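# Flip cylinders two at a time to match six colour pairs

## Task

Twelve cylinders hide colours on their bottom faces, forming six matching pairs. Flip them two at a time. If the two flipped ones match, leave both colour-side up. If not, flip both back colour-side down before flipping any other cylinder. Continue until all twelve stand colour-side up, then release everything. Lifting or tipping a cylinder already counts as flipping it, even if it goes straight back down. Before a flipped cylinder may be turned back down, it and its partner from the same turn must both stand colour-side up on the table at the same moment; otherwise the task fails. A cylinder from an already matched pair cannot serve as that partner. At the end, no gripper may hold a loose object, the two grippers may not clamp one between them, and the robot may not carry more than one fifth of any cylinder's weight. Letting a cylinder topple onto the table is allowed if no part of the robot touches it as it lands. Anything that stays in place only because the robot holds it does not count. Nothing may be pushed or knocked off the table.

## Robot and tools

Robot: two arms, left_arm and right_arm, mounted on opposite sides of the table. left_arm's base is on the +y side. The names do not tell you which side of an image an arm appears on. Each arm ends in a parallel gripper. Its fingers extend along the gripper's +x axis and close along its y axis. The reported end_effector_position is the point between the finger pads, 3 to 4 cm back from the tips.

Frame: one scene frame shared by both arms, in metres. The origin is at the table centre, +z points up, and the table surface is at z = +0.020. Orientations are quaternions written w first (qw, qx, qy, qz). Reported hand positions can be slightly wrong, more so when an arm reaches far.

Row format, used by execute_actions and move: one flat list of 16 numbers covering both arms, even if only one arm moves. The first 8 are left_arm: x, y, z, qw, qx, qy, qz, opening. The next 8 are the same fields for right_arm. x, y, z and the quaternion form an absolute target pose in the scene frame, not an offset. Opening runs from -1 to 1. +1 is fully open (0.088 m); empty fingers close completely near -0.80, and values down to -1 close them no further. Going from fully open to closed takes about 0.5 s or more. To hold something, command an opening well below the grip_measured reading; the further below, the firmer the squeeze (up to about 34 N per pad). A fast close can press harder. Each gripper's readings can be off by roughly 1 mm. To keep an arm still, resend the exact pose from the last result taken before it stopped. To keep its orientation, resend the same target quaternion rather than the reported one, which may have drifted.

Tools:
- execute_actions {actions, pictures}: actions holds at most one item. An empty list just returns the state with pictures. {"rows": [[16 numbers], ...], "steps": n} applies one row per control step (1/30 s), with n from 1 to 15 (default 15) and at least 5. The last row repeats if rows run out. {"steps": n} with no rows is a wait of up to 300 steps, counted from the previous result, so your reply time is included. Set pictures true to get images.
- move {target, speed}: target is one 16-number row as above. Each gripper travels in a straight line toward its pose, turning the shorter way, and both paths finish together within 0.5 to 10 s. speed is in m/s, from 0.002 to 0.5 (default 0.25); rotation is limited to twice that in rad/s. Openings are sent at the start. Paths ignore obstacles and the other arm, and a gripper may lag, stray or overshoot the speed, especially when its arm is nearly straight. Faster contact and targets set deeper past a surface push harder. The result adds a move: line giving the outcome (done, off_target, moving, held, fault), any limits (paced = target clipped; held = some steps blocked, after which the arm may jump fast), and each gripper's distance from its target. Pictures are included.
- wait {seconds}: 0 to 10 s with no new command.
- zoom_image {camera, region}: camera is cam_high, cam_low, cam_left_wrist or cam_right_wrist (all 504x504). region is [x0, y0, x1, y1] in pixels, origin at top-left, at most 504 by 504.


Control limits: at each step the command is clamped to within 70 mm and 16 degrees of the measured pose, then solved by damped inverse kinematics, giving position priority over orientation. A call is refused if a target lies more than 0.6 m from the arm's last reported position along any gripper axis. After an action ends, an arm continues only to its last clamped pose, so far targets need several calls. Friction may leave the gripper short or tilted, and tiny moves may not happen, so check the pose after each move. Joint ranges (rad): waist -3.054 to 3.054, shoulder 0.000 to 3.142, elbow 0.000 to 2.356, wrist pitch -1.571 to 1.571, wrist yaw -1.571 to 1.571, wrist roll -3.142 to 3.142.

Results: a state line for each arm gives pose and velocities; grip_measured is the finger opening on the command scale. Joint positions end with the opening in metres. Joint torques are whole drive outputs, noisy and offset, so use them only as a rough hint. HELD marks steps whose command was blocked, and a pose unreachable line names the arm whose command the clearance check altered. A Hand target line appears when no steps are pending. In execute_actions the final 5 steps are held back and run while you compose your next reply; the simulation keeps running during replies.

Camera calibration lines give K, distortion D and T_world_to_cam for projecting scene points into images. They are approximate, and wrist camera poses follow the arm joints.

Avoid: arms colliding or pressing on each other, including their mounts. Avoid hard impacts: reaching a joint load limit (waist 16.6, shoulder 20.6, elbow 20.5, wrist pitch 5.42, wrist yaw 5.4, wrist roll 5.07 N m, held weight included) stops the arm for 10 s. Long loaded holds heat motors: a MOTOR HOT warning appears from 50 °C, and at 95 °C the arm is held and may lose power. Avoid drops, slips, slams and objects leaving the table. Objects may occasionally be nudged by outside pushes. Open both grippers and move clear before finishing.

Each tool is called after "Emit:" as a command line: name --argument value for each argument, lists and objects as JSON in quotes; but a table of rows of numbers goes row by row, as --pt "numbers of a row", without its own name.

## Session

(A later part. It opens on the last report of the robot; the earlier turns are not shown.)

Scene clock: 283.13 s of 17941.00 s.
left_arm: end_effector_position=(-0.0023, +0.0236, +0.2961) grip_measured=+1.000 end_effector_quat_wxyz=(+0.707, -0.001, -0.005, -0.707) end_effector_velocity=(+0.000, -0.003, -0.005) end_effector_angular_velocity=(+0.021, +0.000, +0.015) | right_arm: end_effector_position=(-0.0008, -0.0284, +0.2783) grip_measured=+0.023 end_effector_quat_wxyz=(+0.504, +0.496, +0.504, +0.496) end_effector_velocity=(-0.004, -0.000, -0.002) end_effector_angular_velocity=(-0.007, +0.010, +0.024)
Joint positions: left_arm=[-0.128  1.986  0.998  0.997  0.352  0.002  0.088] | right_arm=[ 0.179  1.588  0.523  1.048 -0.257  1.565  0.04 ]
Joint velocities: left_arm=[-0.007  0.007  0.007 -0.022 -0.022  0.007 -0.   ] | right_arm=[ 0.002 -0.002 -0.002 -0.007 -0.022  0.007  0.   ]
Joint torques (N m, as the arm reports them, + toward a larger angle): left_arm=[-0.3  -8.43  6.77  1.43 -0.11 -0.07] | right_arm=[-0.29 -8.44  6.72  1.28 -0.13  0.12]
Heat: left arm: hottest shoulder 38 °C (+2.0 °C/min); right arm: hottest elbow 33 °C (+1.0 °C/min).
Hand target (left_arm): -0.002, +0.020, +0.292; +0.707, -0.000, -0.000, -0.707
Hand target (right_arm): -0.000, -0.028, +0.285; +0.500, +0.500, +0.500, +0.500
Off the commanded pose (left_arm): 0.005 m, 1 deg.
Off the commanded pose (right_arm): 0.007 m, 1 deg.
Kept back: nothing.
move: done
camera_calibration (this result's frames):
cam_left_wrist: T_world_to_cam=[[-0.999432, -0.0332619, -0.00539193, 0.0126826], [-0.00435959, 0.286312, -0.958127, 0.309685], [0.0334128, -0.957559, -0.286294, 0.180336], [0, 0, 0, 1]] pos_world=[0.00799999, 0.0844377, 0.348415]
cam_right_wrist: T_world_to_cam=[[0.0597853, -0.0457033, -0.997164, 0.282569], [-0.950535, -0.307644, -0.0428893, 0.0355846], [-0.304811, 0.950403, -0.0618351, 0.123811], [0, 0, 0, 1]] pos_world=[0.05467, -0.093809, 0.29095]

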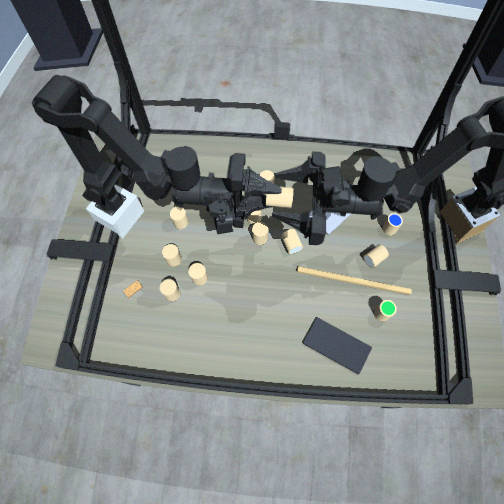

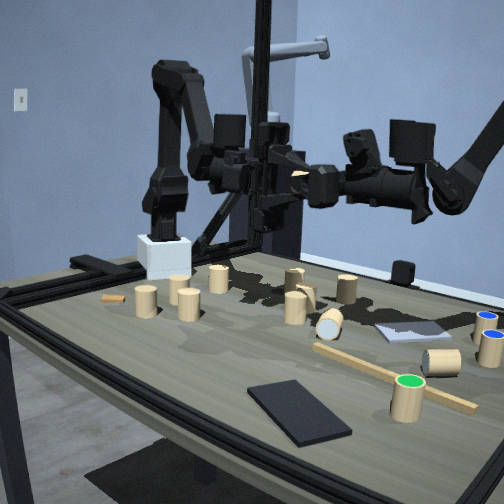

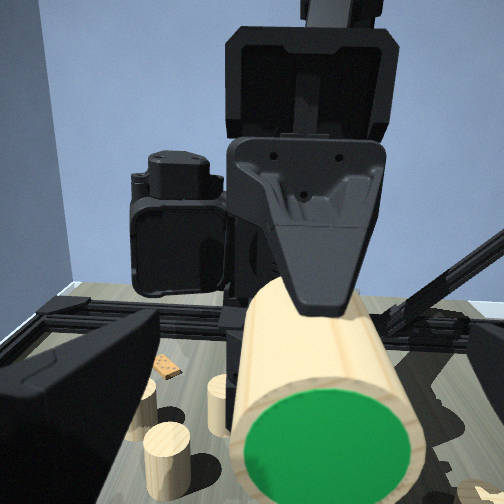

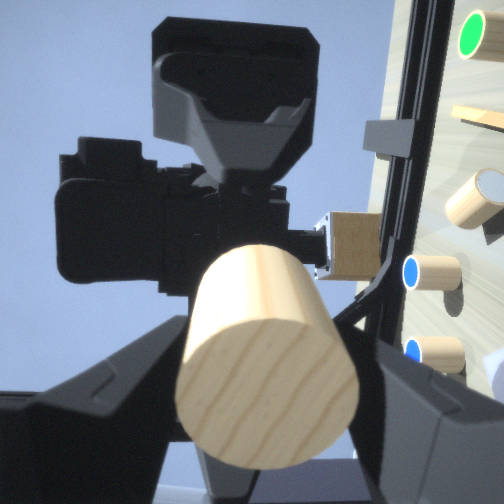

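Emit:
execute_actions --actions '[{"rows":[[-0.002,0.02,0.286,0.707,0,0,-0.707,0.8,0,-0.028,0.285,0.5,0.5,0.5,0.5,-0.3]],"steps":12}]'

Emit:
execute_actions --actions '[{"rows":[[-0.002,0.02,0.286,0.707,0,0,-0.707,-0.3,0,-0.028,0.285,0.5,0.5,0.5,0.5,-0.3]],"steps":15}]'

Emit:
execute_actions --actions '[{"rows":[[-0.002,0.02,0.286,0.707,0,0,-0.707,-0.3,0,-0.028,0.285,0.5,0.5,0.5,0.5,0.6]],"steps":12}]'

Emit:
move --target '[0,0.08,0.293,0.707,0,0,-0.707,-0.3,0,-0.07,0.28,0.5,0.5,0.5,0.5,0.6]' --speed 0.3

Emit:
move --target '[0.17,0.34,0.165,0.5,0.5,0.5,-0.5,-0.3,-0.17,-0.14,0.155,0.5,-0.5,0.5,0.5,0.6]' --speed 0.5

Scene clock: 283.77 s of 17941.00 s.
left_arm: end_effector_position=(-0.0020, +0.0223, +0.2910) grip_measured=+0.828 end_effector_quat_wxyz=(+0.707, -0.000, -0.003, -0.707) end_effector_velocity=(+0.000, -0.003, -0.015) end_effector_angular_velocity=(+0.016, +0.013, +0.015) | right_arm: end_effector_position=(-0.0008, -0.0284, +0.2784) grip_measured=+0.023 end_effector_quat_wxyz=(+0.504, +0.496, +0.503, +0.496) end_effector_velocity=(-0.000, -0.001, -0.002) end_effector_angular_velocity=(-0.007, -0.005, +0.005)
Joint positions: left_arm=[-0.128  2.002  0.999  1.009  0.352  0.002  0.08 ] | right_arm=[ 0.179  1.587  0.523  1.048 -0.257  1.565  0.04 ]
Joint velocities: left_arm=[-0.007  0.037 -0.002  0.022 -0.022 -0.007 -0.012] | right_arm=[-0.002 -0.002 -0.002 -0.007 -0.007 -0.007 -0.   ]
Joint torques (N m, as the arm reports them, + toward a larger angle): left_arm=[-0.09 -8.55  5.99  1.84 -0.07 -0.07] | right_arm=[-0.28 -8.43  6.74  1.29 -0.12  0.12]
Heat: left arm: hottest shoulder 38 °C (+2.0 °C/min); right arm: hottest elbow 33 °C (+1.0 °C/min).
Steps of this call (steps 1 to 12: nothing new was sent; steps 13 to 19: the first 7 steps of this action). Readings (end_effector_position):
13: left_arm (-0.0023, +0.0232, +0.2953) | right_arm (-0.0008, -0.0284, +0.2783)
14: left_arm (-0.0023, +0.0230, +0.2950) | right_arm (-0.0008, -0.0284, +0.2783)
16: left_arm (-0.0021, +0.0227, +0.2932) | right_arm (-0.0008, -0.0284, +0.2783)
19: the state above

Scene clock: 284.27 s of 17941.00 s.
left_arm: end_effector_position=(-0.0019, +0.0222, +0.2910) grip_measured=+0.017 end_effector_quat_wxyz=(+0.707, -0.001, -0.004, -0.707) end_effector_velocity=(-0.000, +0.000, -0.001) end_effector_angular_velocity=(+0.007, +0.010, +0.005) | right_arm: end_effector_position=(-0.0008, -0.0284, +0.2784) grip_measured=+0.023 end_effector_quat_wxyz=(+0.504, +0.496, +0.504, +0.496) end_effector_velocity=(-0.000, -0.000, -0.000) end_effector_angular_velocity=(+0.002, -0.008, +0.005)
Joint positions: left_arm=[-0.128  2.004  0.999  1.013  0.351  0.002  0.04 ] | right_arm=[ 0.179  1.587  0.523  1.048 -0.258  1.566  0.04 ]
Joint velocities: left_arm=[-0.002 -0.002 -0.002 -0.007 -0.007 -0.007 -0.   ] | right_arm=[-0.002  0.002 -0.002  0.007 -0.007 -0.007 -0.   ]
Joint torques (N m, as the arm reports them, + toward a larger angle): left_arm=[-0.1  -8.14  6.    1.79 -0.1  -0.1 ] | right_arm=[-0.28 -8.38  6.75  1.29 -0.1   0.13]
Heat: left arm: hottest shoulder 38 °C (+2.0 °C/min); right arm: hottest elbow 33 °C (+1.0 °C/min).
Off your previous action's commanded pose (left_arm): 0.006 m, 0 deg at its last step (step 5 of this call).
Off your previous action's commanded pose (right_arm): 0.007 m, 1 deg at its last step (step 5 of this call).
Steps of this call (steps 1 to 5: the last 5 steps of your previous action; steps 6 to 15: the first 10 steps of this action). Readings (end_effector_position):
6: left_arm (-0.0020, +0.0223, +0.2911) | right_arm (-0.0008, -0.0284, +0.2784)
7: left_arm (-0.0020, +0.0223, +0.2911) | right_arm (-0.0008, -0.0284, +0.2784)
9: left_arm (-0.0020, +0.0222, +0.2910) | right_arm (-0.0008, -0.0284, +0.2784)
13: left_arm (-0.0019, +0.0222, +0.2910) | right_arm (-0.0008, -0.0284, +0.2784)
15: the state above

Scene clock: 284.67 s of 17941.00 s.
left_arm: end_effector_position=(-0.0019, +0.0221, +0.2900) grip_measured=+0.017 end_effector_quat_wxyz=(+0.707, -0.000, -0.003, -0.707) end_effector_velocity=(+0.000, -0.001, -0.005) end_effector_angular_velocity=(+0.021, +0.030, +0.005) | right_arm: end_effector_position=(-0.0009, -0.0285, +0.2790) grip_measured=+0.494 end_effector_quat_wxyz=(+0.504, +0.496, +0.503, +0.497) end_effector_velocity=(-0.002, -0.001, -0.005) end_effector_angular_velocity=(-0.021, -0.016, +0.010)
Joint positions: left_arm=[-0.128  2.006  0.999  1.013  0.351  0.002  0.04 ] | right_arm=[ 0.179  1.586  0.523  1.048 -0.258  1.566  0.063]
Joint velocities: left_arm=[-0.002  0.002  0.002 -0.022 -0.007 -0.022 -0.   ] | right_arm=[ 0.002 -0.002 -0.002 -0.022 -0.007 -0.022  0.064]
Joint torques (N m, as the arm reports them, + toward a larger angle): left_arm=[-0.23 -8.37  5.79  1.78 -0.03 -0.08] | right_arm=[-0.27 -8.19  6.75  1.27 -0.1   0.11]
Heat: left arm: hottest shoulder 38 °C (+2.0 °C/min); right arm: hottest elbow 33 °C (+1.0 °C/min).
Off your previous action's commanded pose (left_arm): 0.005 m, 0 deg at its last step (step 5 of this call).
Off your previous action's commanded pose (right_arm): 0.007 m, 1 deg at its last step (step 5 of this call).
Steps of this call (steps 1 to 5: the last 5 steps of your previous action; steps 6 to 12: the first 7 steps of this action). Readings (end_effector_position):
6: left_arm (-0.0019, +0.0222, +0.2910) | right_arm (-0.0009, -0.0284, +0.2784)
7: left_arm (-0.0019, +0.0222, +0.2910) | right_arm (-0.0009, -0.0284, +0.2784)
9: left_arm (-0.0019, +0.0222, +0.2908) | right_arm (-0.0009, -0.0284, +0.2786)
12: the state above

Scene clock: 286.10 s of 17941.00 s.
left_arm: end_effector_position=(+0.0003, +0.0765, +0.2901) grip_measured=+0.016 end_effector_quat_wxyz=(+0.707, +0.002, +0.003, -0.707) end_effector_velocity=(-0.001, +0.002, +0.001) end_effector_angular_velocity=(+0.002, +0.008, +0.005) | right_arm: end_effector_position=(+0.0002, -0.0672, +0.2816) grip_measured=+0.600 end_effector_quat_wxyz=(+0.501, +0.500, +0.497, +0.502) end_effector_velocity=(-0.001, -0.002, -0.002) end_effector_angular_velocity=(-0.007, -0.005, +0.005)
Joint positions: left_arm=[-0.065  1.853  0.78   1.065  0.414  0.002  0.04 ] | right_arm=[ 0.131  1.442  0.384  1.061 -0.305  1.566  0.068]
Joint velocities: left_arm=[-0.002 -0.012 -0.007 -0.007 -0.007 -0.007 -0.   ] | right_arm=[-0.002 -0.007 -0.007 -0.007 -0.007 -0.007 -0.   ]
Joint torques (N m, as the arm reports them, + toward a larger angle): left_arm=[  0.2  -10.59   4.32   1.87   0.15  -0.04] | right_arm=[-0.34 -6.83  4.43  1.3  -0.12  0.12]
Heat: left arm: hottest shoulder 38 °C (+2.0 °C/min); right arm: hottest elbow 33 °C (+0.0 °C/min).
Hand target (left_arm): +0.000, +0.080, +0.293; +0.707, +0.000, +0.000, -0.707
Hand target (right_arm): +0.000, -0.070, +0.280; +0.500, +0.500, +0.500, +0.500
Off your previous action's commanded pose (left_arm): 0.004 m, 0 deg at its last step (step 5 of this call).
Off your previous action's commanded pose (right_arm): 0.006 m, 1 deg at its last step (step 5 of this call).
Off the commanded pose (left_arm): 0.005 m, 0 deg.
Off the commanded pose (right_arm): 0.003 m, 0 deg.
Kept back: nothing.
move: done
camera_calibration (this result's frames):
cam_left_wrist: T_world_to_cam=[[-0.999448, -0.0332229, 0.000177949, 0.0154007], [-0.0101373, 0.299851, -0.953932, 0.286614], [0.031639, -0.953407, -0.300022, 0.232927], [0, 0, 0, 1]] pos_world=[0.010928, 0.136645, 0.343291]
cam_right_wrist: T_world_to_cam=[[0.064321, -0.0262765, -0.997583, 0.285479], [-0.950433, -0.306341, -0.0532119, 0.0277055], [-0.304202, 0.951559, -0.0446783, 0.156493], [0, 0, 0, 1]] pos_world=[0.0555756, -0.132924, 0.293255]

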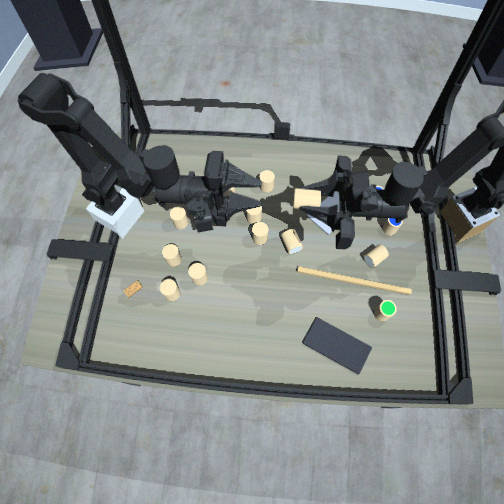

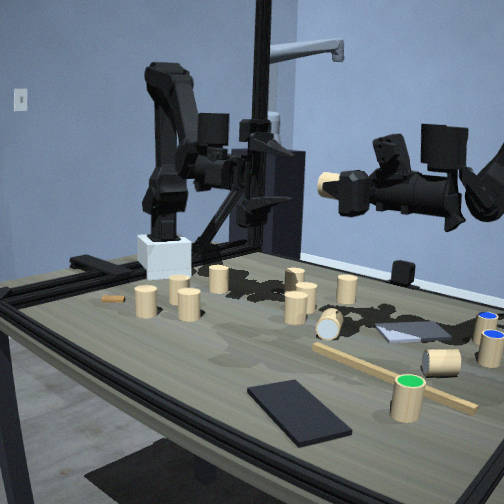

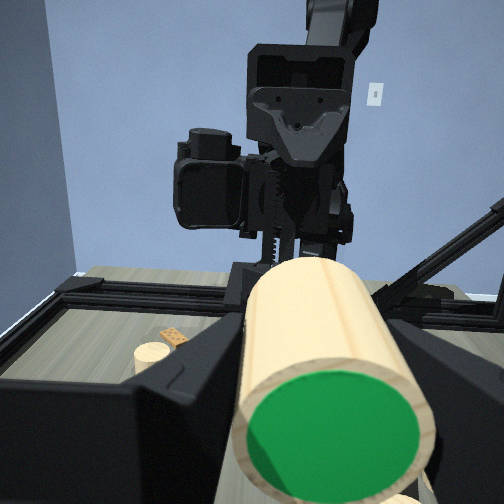

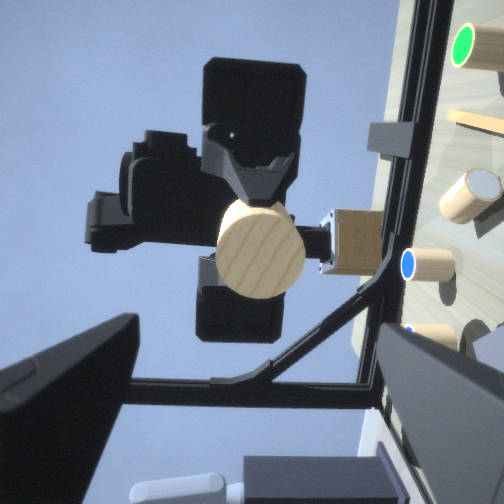

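Scene clock: 288.80 s of 17941.00 s.
left_arm: end_effector_position=(+0.1700, +0.3384, +0.1653) grip_measured=+0.015 end_effector_quat_wxyz=(+0.506, +0.496, +0.499, -0.499) end_effector_velocity=(-0.004, +0.003, -0.004) end_effector_angular_velocity=(+0.036, +0.015, -0.014) | right_arm: end_effector_position=(-0.1682, -0.1422, +0.1573) grip_measured=+0.600 end_effector_quat_wxyz=(+0.500, -0.497, +0.499, +0.504) end_effector_velocity=(+0.001, -0.003, -0.000) end_effector_angular_velocity=(-0.018, -0.014, +0.010)
Joint positions: left_arm=[ 0.53   1.956  1.369 -0.975  0.006  1.     0.04 ] | right_arm=[ 0.766  1.759  1.168 -0.971 -0.003  0.328  0.068]
Joint velocities: left_arm=[-0.007  0.012  0.002 -0.022 -0.022  0.007 -0.001] | right_arm=[ 0.002  0.007  0.007 -0.022  0.007 -0.007 -0.   ]
Joint torques (N m, as the arm reports them, + toward a larger angle): left_arm=[ 0.26 -7.65  6.26  0.15 -0.06  0.1 ] | right_arm=[ 0.32 -7.05  6.74 -0.08  0.04 -0.21]
Heat: left arm: hottest shoulder 38 °C (+2.0 °C/min); right arm: hottest elbow 33 °C (+0.0 °C/min).
Hand target (left_arm): +0.173, +0.339, +0.163; +0.504, +0.497, +0.501, -0.498
Hand target (right_arm): -0.169, -0.141, +0.156; +0.498, -0.502, +0.497, +0.503
Off the commanded pose (left_arm): 0.002 m, 1 deg.
Off the commanded pose (right_arm): 0.004 m, 1 deg.
Kept back: nothing.
move: done
camera_calibration (this result's frames):
cam_left_wrist: T_world_to_cam=[[-0.999256, -0.00932376, -0.0374338, 0.191769], [-0.0195903, 0.958568, 0.284188, -0.335213], [0.0332331, 0.28471, -0.958038, 0.129283], [0, 0, 0, 1]] pos_world=[0.180763, 0.286304, 0.2263]
cam_right_wrist: T_world_to_cam=[[0.997905, 0.0597689, 0.0247694, 0.178744], [0.0496202, -0.952708, 0.299808, -0.141154], [0.0415172, -0.297951, -0.953678, 0.19454], [0, 0, 0, 1]] pos_world=[-0.179442, -0.087199, 0.22342]

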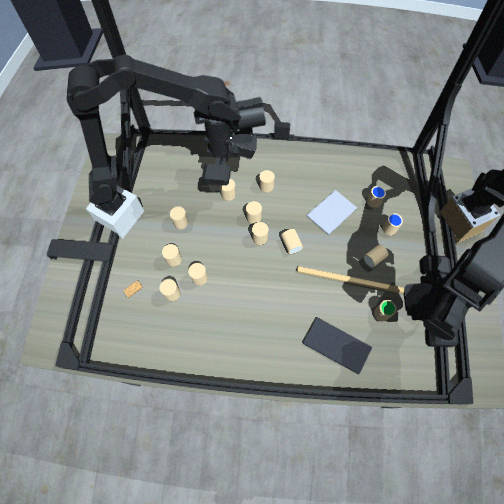

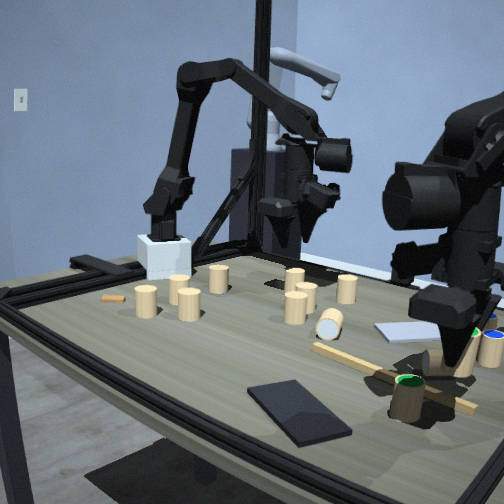

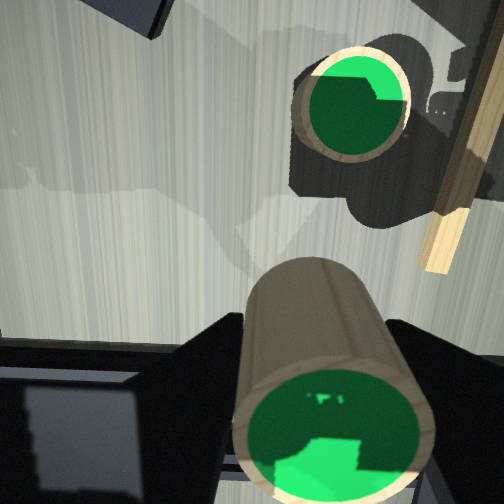

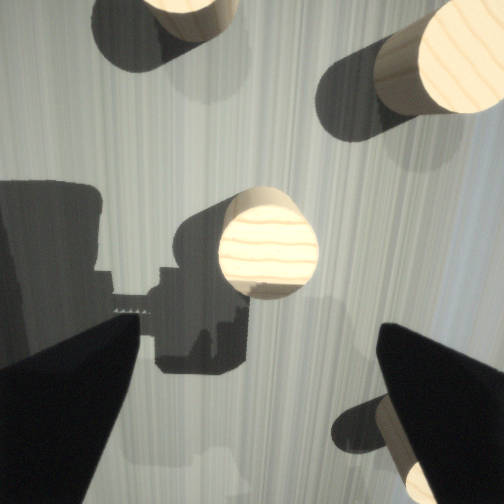

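Emit:
move --target '[0.175,0.335,0.069,0.5,0.5,0.5,-0.5,-0.3,-0.165,-0.138,0.072,0.5,-0.5,0.5,0.5,0.6]' --speed 0.12

Emit:
execute_actions --actions '[{"rows":[[0.175,0.332,0.074,0.5,0.5,0.5,-0.5,0.6,-0.165,-0.135,0.077,0.5,-0.5,0.5,0.5,0.6]],"steps":12}]'

Emit:
move --target '[0.175,0.332,0.17,0.5,0.5,0.5,-0.5,0.6,-0.165,-0.135,0.077,0.5,-0.5,0.5,0.5,0.6]' --speed 0.3

Emit:
execute_actions --actions '[{"rows":[[0.175,0.332,0.17,0.5,0.5,0.5,-0.5,0.6,-0.165,-0.135,0.077,0.5,-0.5,0.5,0.5,-0.3]],"steps":14}]'

Emit:
move --target '[0.175,0.332,0.17,0.5,0.5,0.5,-0.5,0.6,-0.165,-0.135,0.17,0.5,-0.5,0.5,0.5,-0.3]' --speed 0.3

Emit:
move --target '[-0.003,0.11,0.291,0.707,0,0,-0.707,1,0,-0.03,0.28,0.5,0.5,0.5,0.5,-0.3]' --speed 0.5

Emit:
move --target '[-0.002,0.02,0.292,0.707,0,0,-0.707,1,0,-0.03,0.28,0.5,0.5,0.5,0.5,-0.3]' --speed 0.2

Scene clock: 290.67 s of 17941.00 s.
left_arm: end_effector_position=(+0.1787, +0.3333, +0.0754) grip_measured=+0.015 end_effector_quat_wxyz=(+0.508, +0.499, +0.495, -0.498) end_effector_velocity=(+0.002, +0.002, -0.001) end_effector_angular_velocity=(+0.017, -0.014, +0.005) | right_arm: end_effector_position=(-0.1671, -0.1357, +0.0779) grip_measured=+0.600 end_effector_quat_wxyz=(+0.503, -0.494, +0.499, +0.505) end_effector_velocity=(-0.001, +0.001, -0.002) end_effector_angular_velocity=(-0.000, +0.008, -0.010)
Joint positions: left_arm=[ 0.53   2.145  1.256 -0.663  0.003  1.003  0.04 ] | right_arm=[ 0.757  1.923  1.023 -0.653 -0.002  0.323  0.068]
Joint velocities: left_arm=[-0.002  0.002 -0.002  0.007 -0.022 -0.007 -0.   ] | right_arm=[-0.002  0.007  0.002  0.007 -0.007  0.007 -0.   ]
Joint torques (N m, as the arm reports them, + toward a larger angle): left_arm=[-0.17 -8.58  3.54  0.55 -0.08  0.15] | right_arm=[-0.32 -7.44  3.65  0.3   0.01 -0.22]
Heat: left arm: hottest shoulder 38 °C (+2.0 °C/min); right arm: hottest elbow 33 °C (+0.0 °C/min).
Hand target (left_arm): +0.175, +0.335, +0.069; +0.500, +0.500, +0.500, -0.500
Hand target (right_arm): -0.165, -0.139, +0.072; +0.500, -0.500, +0.500, +0.500
Off the commanded pose (left_arm): 0.008 m, 1 deg.
Off the commanded pose (right_arm): 0.007 m, 1 deg.
Kept back: nothing.
move: done
camera_calibration (this result's frames):
cam_left_wrist: T_world_to_cam=[[-0.99887, -0.00604005, -0.0471368, 0.196651], [-0.0190913, 0.959332, 0.281633, -0.30476], [0.0435188, 0.282214, -0.958364, 0.0434007], [0, 0, 0, 1]] pos_world=[0.188722, 0.281305, 0.136694]
cam_right_wrist: T_world_to_cam=[[0.998193, 0.0553726, 0.0233485, 0.178827], [0.0461688, -0.955345, 0.291864, -0.111523], [0.0384672, -0.290259, -0.956175, 0.121422], [0, 0, 0, 1]] pos_world=[-0.178025, -0.081201, 0.144475]

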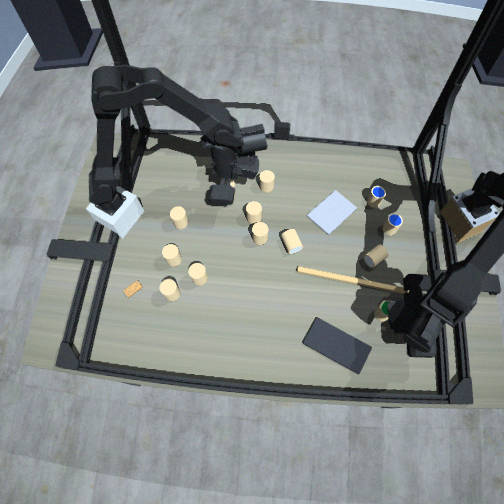

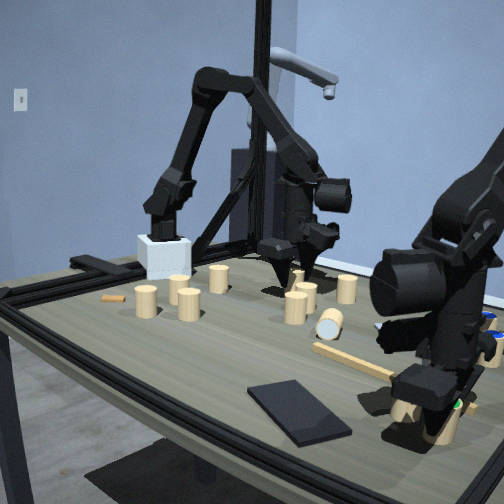

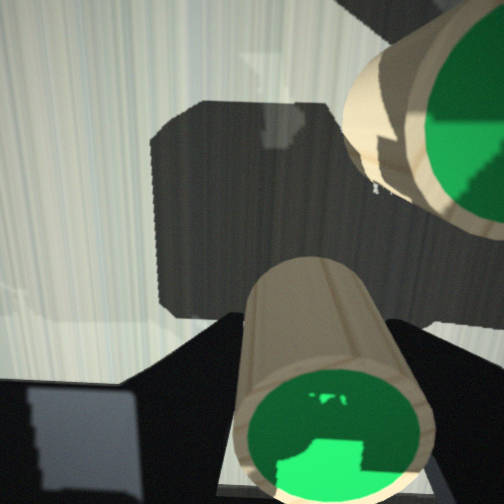

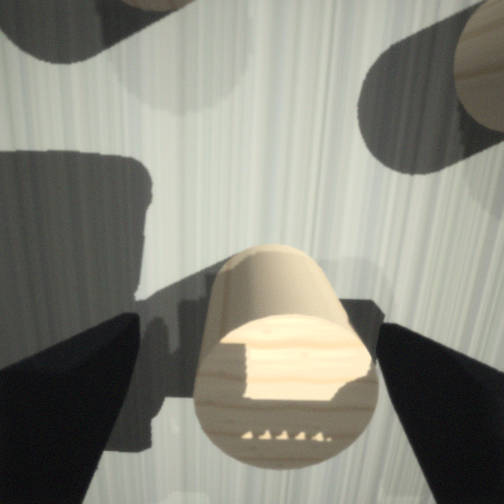

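Scene clock: 290.90 s of 17941.00 s.
left_arm: end_effector_position=(+0.1753, +0.3327, +0.0754) grip_measured=+0.489 end_effector_quat_wxyz=(+0.502, +0.500, +0.497, -0.500) end_effector_velocity=(-0.010, +0.000, +0.000) end_effector_angular_velocity=(+0.026, +0.027, +0.005) | right_arm: end_effector_position=(-0.1658, -0.1367, +0.0783) grip_measured=+0.600 end_effector_quat_wxyz=(+0.501, -0.497, +0.500, +0.502) end_effector_velocity=(-0.005, +0.006, +0.007) end_effector_angular_velocity=(+0.005, +0.025, +0.020)
Joint positions: left_arm=[ 0.523  2.145  1.256 -0.675  0.002  1.003  0.063] | right_arm=[ 0.754  1.924  1.027 -0.666 -0.002  0.32   0.068]
Joint velocities: left_arm=[-0.017 -0.002 -0.002 -0.037 -0.007 -0.022  0.052] | right_arm=[-0.002 -0.002  0.032 -0.022 -0.022 -0.022 -0.   ]
Joint torques (N m, as the arm reports them, + toward a larger angle): left_arm=[-0.26 -9.42  4.89  0.26 -0.02 -0.09] | right_arm=[-0.31 -7.46  5.91 -0.1   0.02 -0.21]
Heat: left arm: hottest shoulder 38 °C (+2.0 °C/min); right arm: hottest elbow 33 °C (+0.0 °C/min).
Steps of this call (steps 1 to 7: the first 7 steps of this action). Readings (end_effector_position):
1: left_arm (+0.1787, +0.3332, +0.0754) | right_arm (-0.1670, -0.1356, +0.0778)
2: left_arm (+0.1781, +0.3332, +0.0754) | right_arm (-0.1666, -0.1359, +0.0779)
4: left_arm (+0.1765, +0.3332, +0.0754) | right_arm (-0.1659, -0.1369, +0.0780)
7: the state above

Scene clock: 292.33 s of 17941.00 s.
left_arm: end_effector_position=(+0.1727, +0.3343, +0.1643) grip_measured=+0.600 end_effector_quat_wxyz=(+0.495, +0.498, +0.505, -0.502) end_effector_velocity=(-0.002, +0.002, +0.005) end_effector_angular_velocity=(+0.015, +0.010, +0.005) | right_arm: end_effector_position=(-0.1658, -0.1361, +0.0790) grip_measured=+0.600 end_effector_quat_wxyz=(+0.501, -0.497, +0.500, +0.502) end_effector_velocity=(-0.003, -0.003, +0.000) end_effector_angular_velocity=(-0.014, +0.019, +0.010)
Joint positions: left_arm=[ 0.523  1.993  1.418 -1.012  0.002  1.002  0.068] | right_arm=[ 0.753  1.924  1.03  -0.669 -0.002  0.32   0.068]
Joint velocities: left_arm=[-0.002 -0.002  0.017 -0.037 -0.007 -0.007 -0.   ] | right_arm=[ 0.002 -0.002 -0.002 -0.007 -0.022 -0.007 -0.   ]
Joint torques (N m, as the arm reports them, + toward a larger angle): left_arm=[ -0.1  -11.01   6.21   0.11  -0.05  -0.08] | right_arm=[-0.3  -7.48  5.83 -0.08  0.02 -0.2 ]
Heat: left arm: hottest shoulder 38 °C (+1.0 °C/min); right arm: hottest elbow 33 °C (+0.0 °C/min).
Hand target (left_arm): +0.175, +0.332, +0.170; +0.500, +0.500, +0.500, -0.500
Hand target (right_arm): -0.165, -0.135, +0.077; +0.500, -0.500, +0.500, +0.500
Off your previous action's commanded pose (left_arm): 0.002 m, 0 deg at its last step (step 5 of this call).
Off your previous action's commanded pose (right_arm): 0.002 m, 0 deg at its last step (step 5 of this call).
Off the commanded pose (left_arm): 0.007 m, 1 deg.
Off the commanded pose (right_arm): 0.002 m, 0 deg.
Kept back: nothing.
move: done
camera_calibration (this result's frames):
cam_left_wrist: T_world_to_cam=[[-0.999832, 0.000688151, -0.0182958, 0.187993], [-0.00484019, 0.953806, 0.300383, -0.334538], [0.0176573, 0.300421, -0.953643, 0.126118], [0, 0, 0, 1]] pos_world=[0.184115, 0.281066, 0.224201]
cam_right_wrist: T_world_to_cam=[[0.998115, 0.0556042, 0.0259669, 0.177355], [0.0452361, -0.952559, 0.300974, -0.112828], [0.0414704, -0.299232, -0.953279, 0.121293], [0, 0, 0, 1]] pos_world=[-0.176947, -0.0810423, 0.144979]

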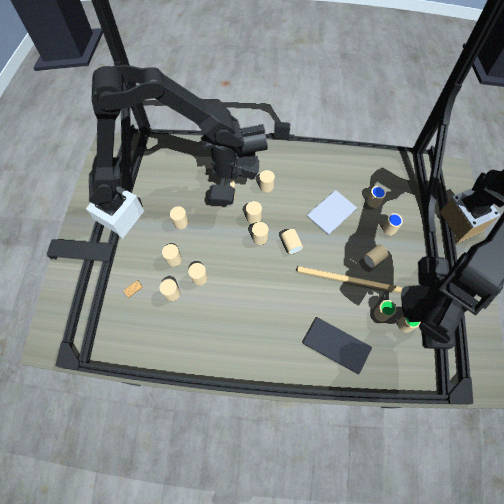

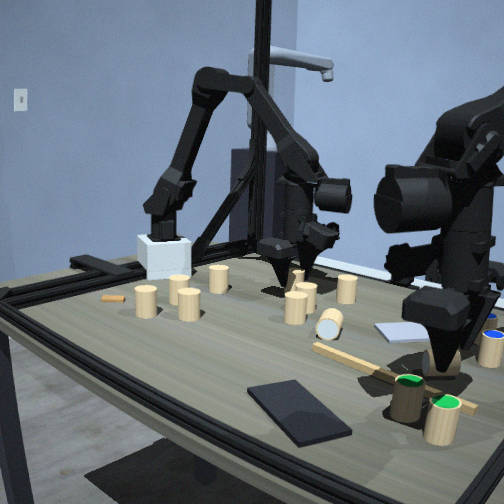

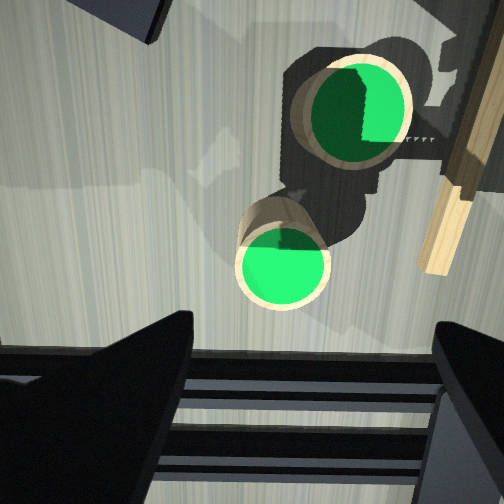

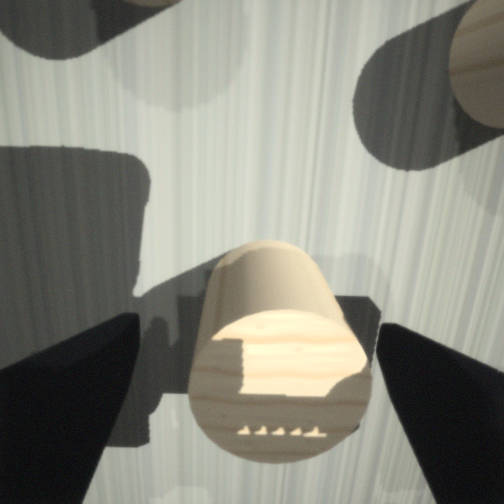

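Scene clock: 292.63 s of 17941.00 s.
left_arm: end_effector_position=(+0.1726, +0.3343, +0.1645) grip_measured=+0.600 end_effector_quat_wxyz=(+0.494, +0.498, +0.506, -0.502) end_effector_velocity=(-0.003, -0.000, -0.001) end_effector_angular_velocity=(+0.001, +0.014, +0.005) | right_arm: end_effector_position=(-0.1654, -0.1360, +0.0790) grip_measured=+0.023 end_effector_quat_wxyz=(+0.502, -0.497, +0.500, +0.501) end_effector_velocity=(-0.000, -0.005, +0.002) end_effector_angular_velocity=(-0.019, +0.002, +0.010)
Joint positions: left_arm=[ 0.523  1.993  1.419 -1.014  0.002  1.002  0.068] | right_arm=[ 0.753  1.924  1.031 -0.67  -0.     0.32   0.04 ]
Joint velocities: left_arm=[-0.002  0.002 -0.002 -0.007  0.007 -0.007 -0.   ] | right_arm=[ 0.002 -0.007 -0.002 -0.022 -0.007 -0.007 -0.   ]
Joint torques (N m, as the arm reports them, + toward a larger angle): left_arm=[ -0.17 -11.05   6.18   0.14  -0.03  -0.06] | right_arm=[-0.25 -7.47  5.81 -0.02 -0.03 -0.2 ]
Heat: left arm: hottest shoulder 38 °C (+1.0 °C/min); right arm: hottest elbow 33 °C (+0.0 °C/min).
Steps of this call (steps 1 to 9: the first 9 steps of this action). Readings (end_effector_position):
1: left_arm (+0.1727, +0.3342, +0.1644) | right_arm (-0.1658, -0.1361, +0.0790)
2: left_arm (+0.1728, +0.3342, +0.1645) | right_arm (-0.1658, -0.1361, +0.0790)
4: left_arm (+0.1727, +0.3343, +0.1645) | right_arm (-0.1658, -0.1361, +0.0790)
8: left_arm (+0.1727, +0.3343, +0.1645) | right_arm (-0.1654, -0.1360, +0.0790)
9: the state above

Scene clock: 293.80 s of 17941.00 s.
left_arm: end_effector_position=(+0.1727, +0.3342, +0.1647) grip_measured=+0.600 end_effector_quat_wxyz=(+0.495, +0.498, +0.505, -0.502) end_effector_velocity=(-0.001, +0.003, +0.000) end_effector_angular_velocity=(+0.010, +0.002, +0.010) | right_arm: end_effector_position=(-0.1652, -0.1367, +0.1644) grip_measured=+0.023 end_effector_quat_wxyz=(+0.498, -0.504, +0.503, +0.495) end_effector_velocity=(+0.004, -0.005, +0.003) end_effector_angular_velocity=(-0.023, -0.015, +0.005)
Joint positions: left_arm=[ 0.523  1.993  1.419 -1.014  0.002  1.002  0.068] | right_arm=[ 0.753  1.784  1.228 -1.03  -0.     0.32   0.04 ]
Joint velocities: left_arm=[ 0.002 -0.002 -0.002 -0.007 -0.007 -0.007  0.   ] | right_arm=[-0.002 -0.002  0.007 -0.037  0.007 -0.007 -0.   ]
Joint torques (N m, as the arm reports them, + toward a larger angle): left_arm=[ -0.23 -11.01   6.38   0.12  -0.07  -0.07] | right_arm=[-0.24 -9.88  7.01 -0.13 -0.03 -0.2 ]
Heat: left arm: hottest shoulder 39 °C (+2.0 °C/min); right arm: hottest shoulder 33 °C (+0.0 °C/min).
Hand target (left_arm): +0.175, +0.332, +0.170; +0.500, +0.500, +0.500, -0.500
Hand target (right_arm): -0.165, -0.134, +0.170; +0.500, -0.500, +0.500, +0.500
Off your previous action's commanded pose (left_arm): 0.006 m, 1 deg at its last step (step 5 of this call).
Off your previous action's commanded pose (right_arm): 0.002 m, 0 deg at its last step (step 5 of this call).
Off the commanded pose (left_arm): 0.006 m, 1 deg.
Off the commanded pose (right_arm): 0.006 m, 1 deg.
Kept back: nothing.
move: done
camera_calibration (this result's frames):
cam_left_wrist: T_world_to_cam=[[-0.999832, 0.000688151, -0.0182958, 0.188029], [-0.00484019, 0.953806, 0.300383, -0.334642], [0.0176573, 0.300421, -0.953643, 0.126509], [0, 0, 0, 1]] pos_world=[0.184144, 0.281048, 0.224605]
cam_right_wrist: T_world_to_cam=[[0.997877, 0.0558386, 0.0335183, 0.173311], [0.0421743, -0.946224, 0.320751, -0.141983], [0.0496261, -0.318657, -0.94657, 0.200116], [0, 0, 0, 1]] pos_world=[-0.176886, -0.0802566, 0.229155]

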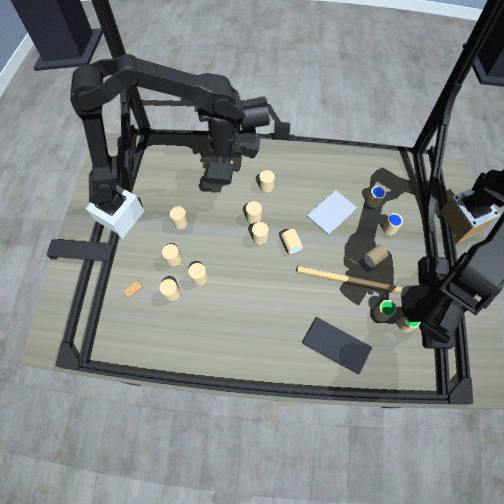

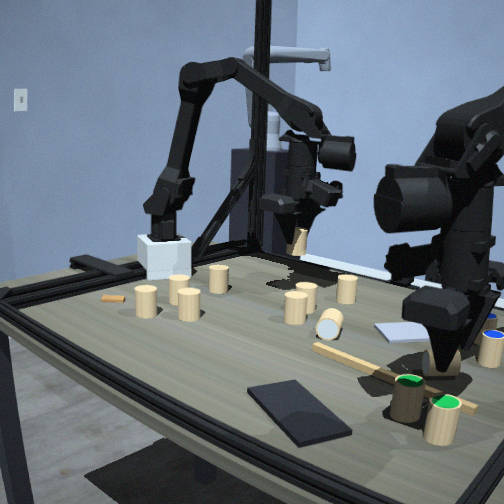

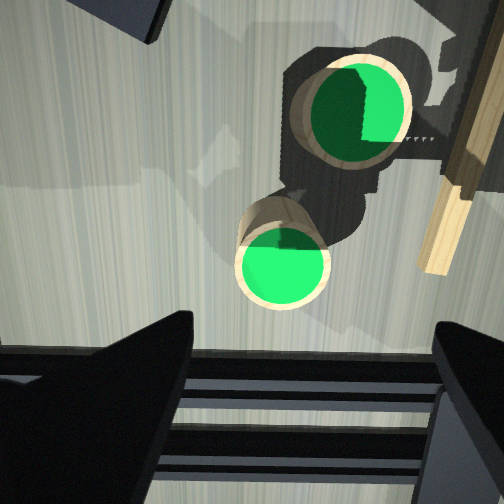

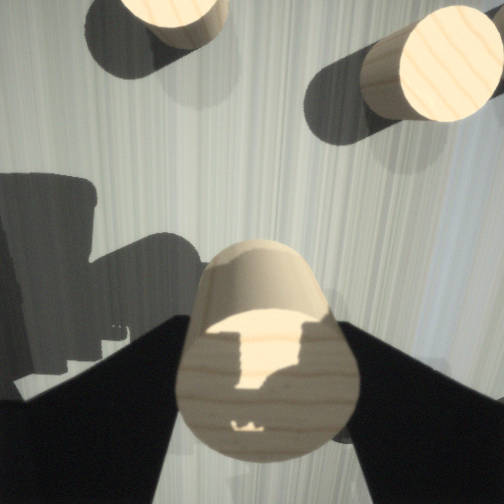

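Scene clock: 296.60 s of 17941.00 s.
left_arm: end_effector_position=(-0.0042, +0.1107, +0.3022) grip_measured=+1.000 end_effector_quat_wxyz=(+0.704, -0.001, -0.010, -0.710) end_effector_velocity=(+0.002, +0.000, -0.001) end_effector_angular_velocity=(-0.007, +0.004, +0.019) | right_arm: end_effector_position=(-0.0000, -0.0286, +0.2846) grip_measured=+0.023 end_effector_quat_wxyz=(+0.502, +0.502, +0.493, +0.502) end_effector_velocity=(+0.002, -0.000, -0.002) end_effector_angular_velocity=(-0.002, -0.007, -0.010)
Joint positions: left_arm=[-0.029  1.727  0.654  1.091  0.46   0.004  0.088] | right_arm=[ 0.181  1.584  0.523  1.071 -0.246  1.564  0.04 ]
Joint velocities: left_arm=[-0.002  0.007 -0.007  0.022 -0.022 -0.007 -0.   ] | right_arm=[-0.002  0.007 -0.002  0.007  0.007 -0.007 -0.   ]
Joint torques (N m, as the arm reports them, + toward a larger angle): left_arm=[-0.42 -5.85  4.09  1.82 -0.18 -0.05] | right_arm=[ 0.3  -5.92  4.66  1.67  0.05  0.11]
Heat: left arm: hottest shoulder 39 °C (+2.0 °C/min); right arm: hottest shoulder 33 °C (+0.0 °C/min).
Hand target (left_arm): -0.006, +0.112, +0.293; +0.704, +0.001, +0.001, -0.710
Hand target (right_arm): -0.001, -0.029, +0.279; +0.503, +0.502, +0.497, +0.497
Off the commanded pose (left_arm): 0.011 m, 1 deg.
Off the commanded pose (right_arm): 0.005 m, 1 deg.
Kept back: nothing.
move: off_target (left_arm)
camera_calibration (this result's frames):
cam_left_wrist: T_world_to_cam=[[-0.999634, -0.024213, -0.0120727, 0.0146495], [0.00485561, 0.278418, -0.960448, 0.292255], [0.0266166, -0.960155, -0.278198, 0.263428], [0, 0, 0, 1]] pos_world=[0.00621347, 0.171918, 0.354158]
cam_right_wrist: T_world_to_cam=[[0.0677775, -0.0205644, -0.997489, 0.289609], [-0.952995, -0.29726, -0.0586259, 0.0412931], [-0.295308, 0.954575, -0.0397453, 0.118454], [0, 0, 0, 1]] pos_world=[0.0547035, -0.0948429, 0.296011]

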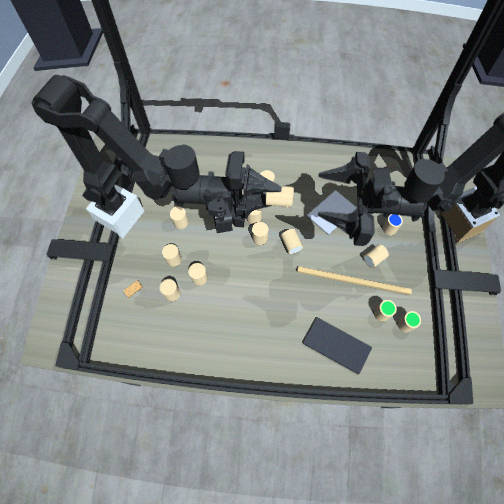

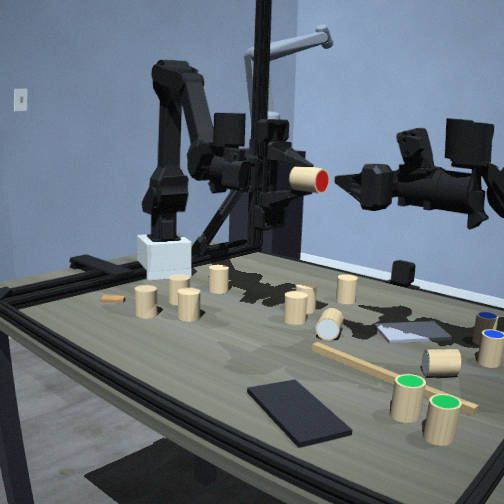

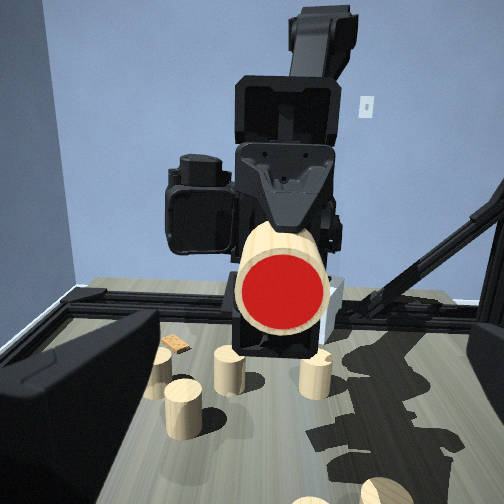

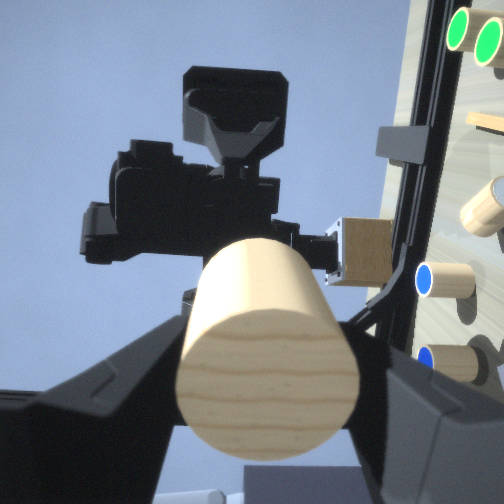

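Scene clock: 297.67 s of 17941.00 s.
left_arm: end_effector_position=(-0.0023, +0.0236, +0.2958) grip_measured=+1.000 end_effector_quat_wxyz=(+0.707, -0.001, -0.004, -0.707) end_effector_velocity=(-0.002, -0.003, -0.002) end_effector_angular_velocity=(+0.007, +0.010, -0.000) | right_arm: end_effector_position=(-0.0005, -0.0288, +0.2844) grip_measured=+0.023 end_effector_quat_wxyz=(+0.499, +0.500, +0.496, +0.504) end_effector_velocity=(-0.000, -0.000, -0.000) end_effector_angular_velocity=(+0.002, -0.023, +0.005)
Joint positions: left_arm=[-0.128  1.987  0.997  0.997  0.352  0.002  0.088] | right_arm=[ 0.177  1.584  0.523  1.071 -0.259  1.566  0.04 ]
Joint velocities: left_arm=[-0.007  0.007  0.007 -0.007 -0.007 -0.007 -0.   ] | right_arm=[-0.002  0.002 -0.002  0.007 -0.007 -0.022  0.   ]
Joint torques (N m, as the arm reports them, + toward a larger angle): left_arm=[-0.43 -8.44  6.8   1.52 -0.16 -0.06] | right_arm=[-0.31 -6.37  4.66  1.57 -0.12  0.12]
Heat: left arm: hottest shoulder 39 °C (+2.0 °C/min); right arm: hottest shoulder 33 °C (+0.0 °C/min).
Hand target (left_arm): -0.002, +0.020, +0.292; +0.707, -0.000, +0.000, -0.707
Hand target (right_arm): -0.000, -0.030, +0.280; +0.500, +0.500, +0.500, +0.500
Off the commanded pose (left_arm): 0.005 m, 1 deg.
Off the commanded pose (right_arm): 0.005 m, 1 deg.
Kept back: nothing.
move: done
camera_calibration (this result's frames):
cam_left_wrist: T_world_to_cam=[[-0.999447, -0.0328759, -0.00489411, 0.0124555], [-0.00473808, 0.286658, -0.958021, 0.309383], [0.0328987, -0.957469, -0.286655, 0.180401], [0, 0, 0, 1]] pos_world=[0.00797951, 0.0844509, 0.34817]
cam_right_wrist: T_world_to_cam=[[0.066115, -0.0202935, -0.997606, 0.289527], [-0.950102, -0.306738, -0.056727, 0.0399186], [-0.304852, 0.951578, -0.0395609, 0.118361], [0, 0, 0, 1]] pos_world=[0.0548673, -0.0945095, 0.29578]

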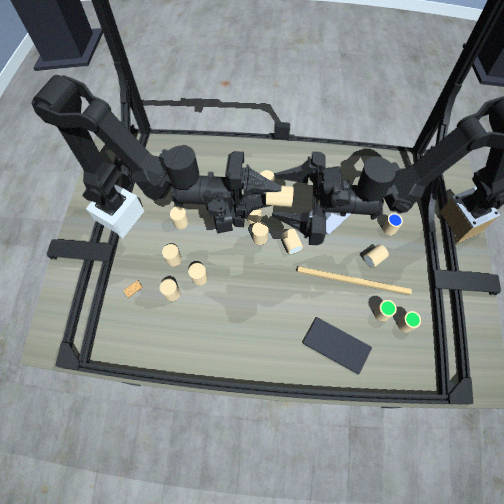

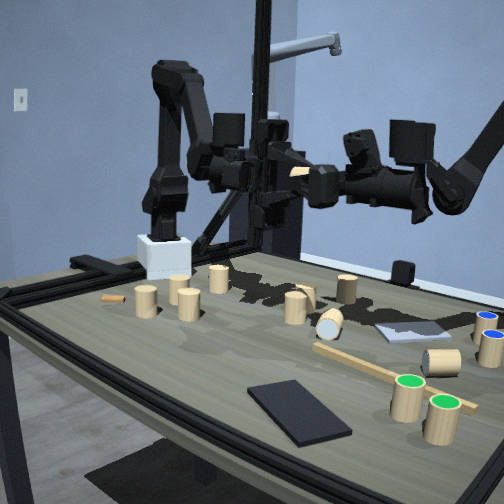

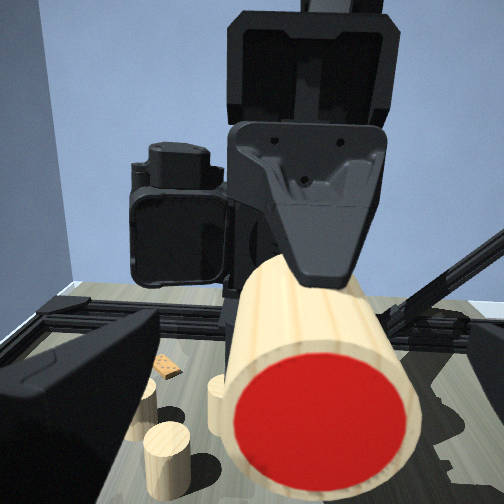

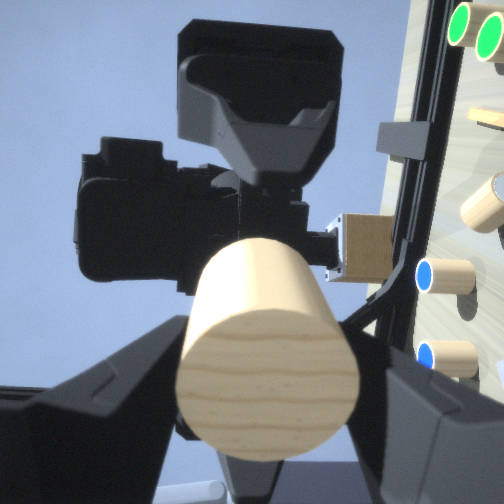

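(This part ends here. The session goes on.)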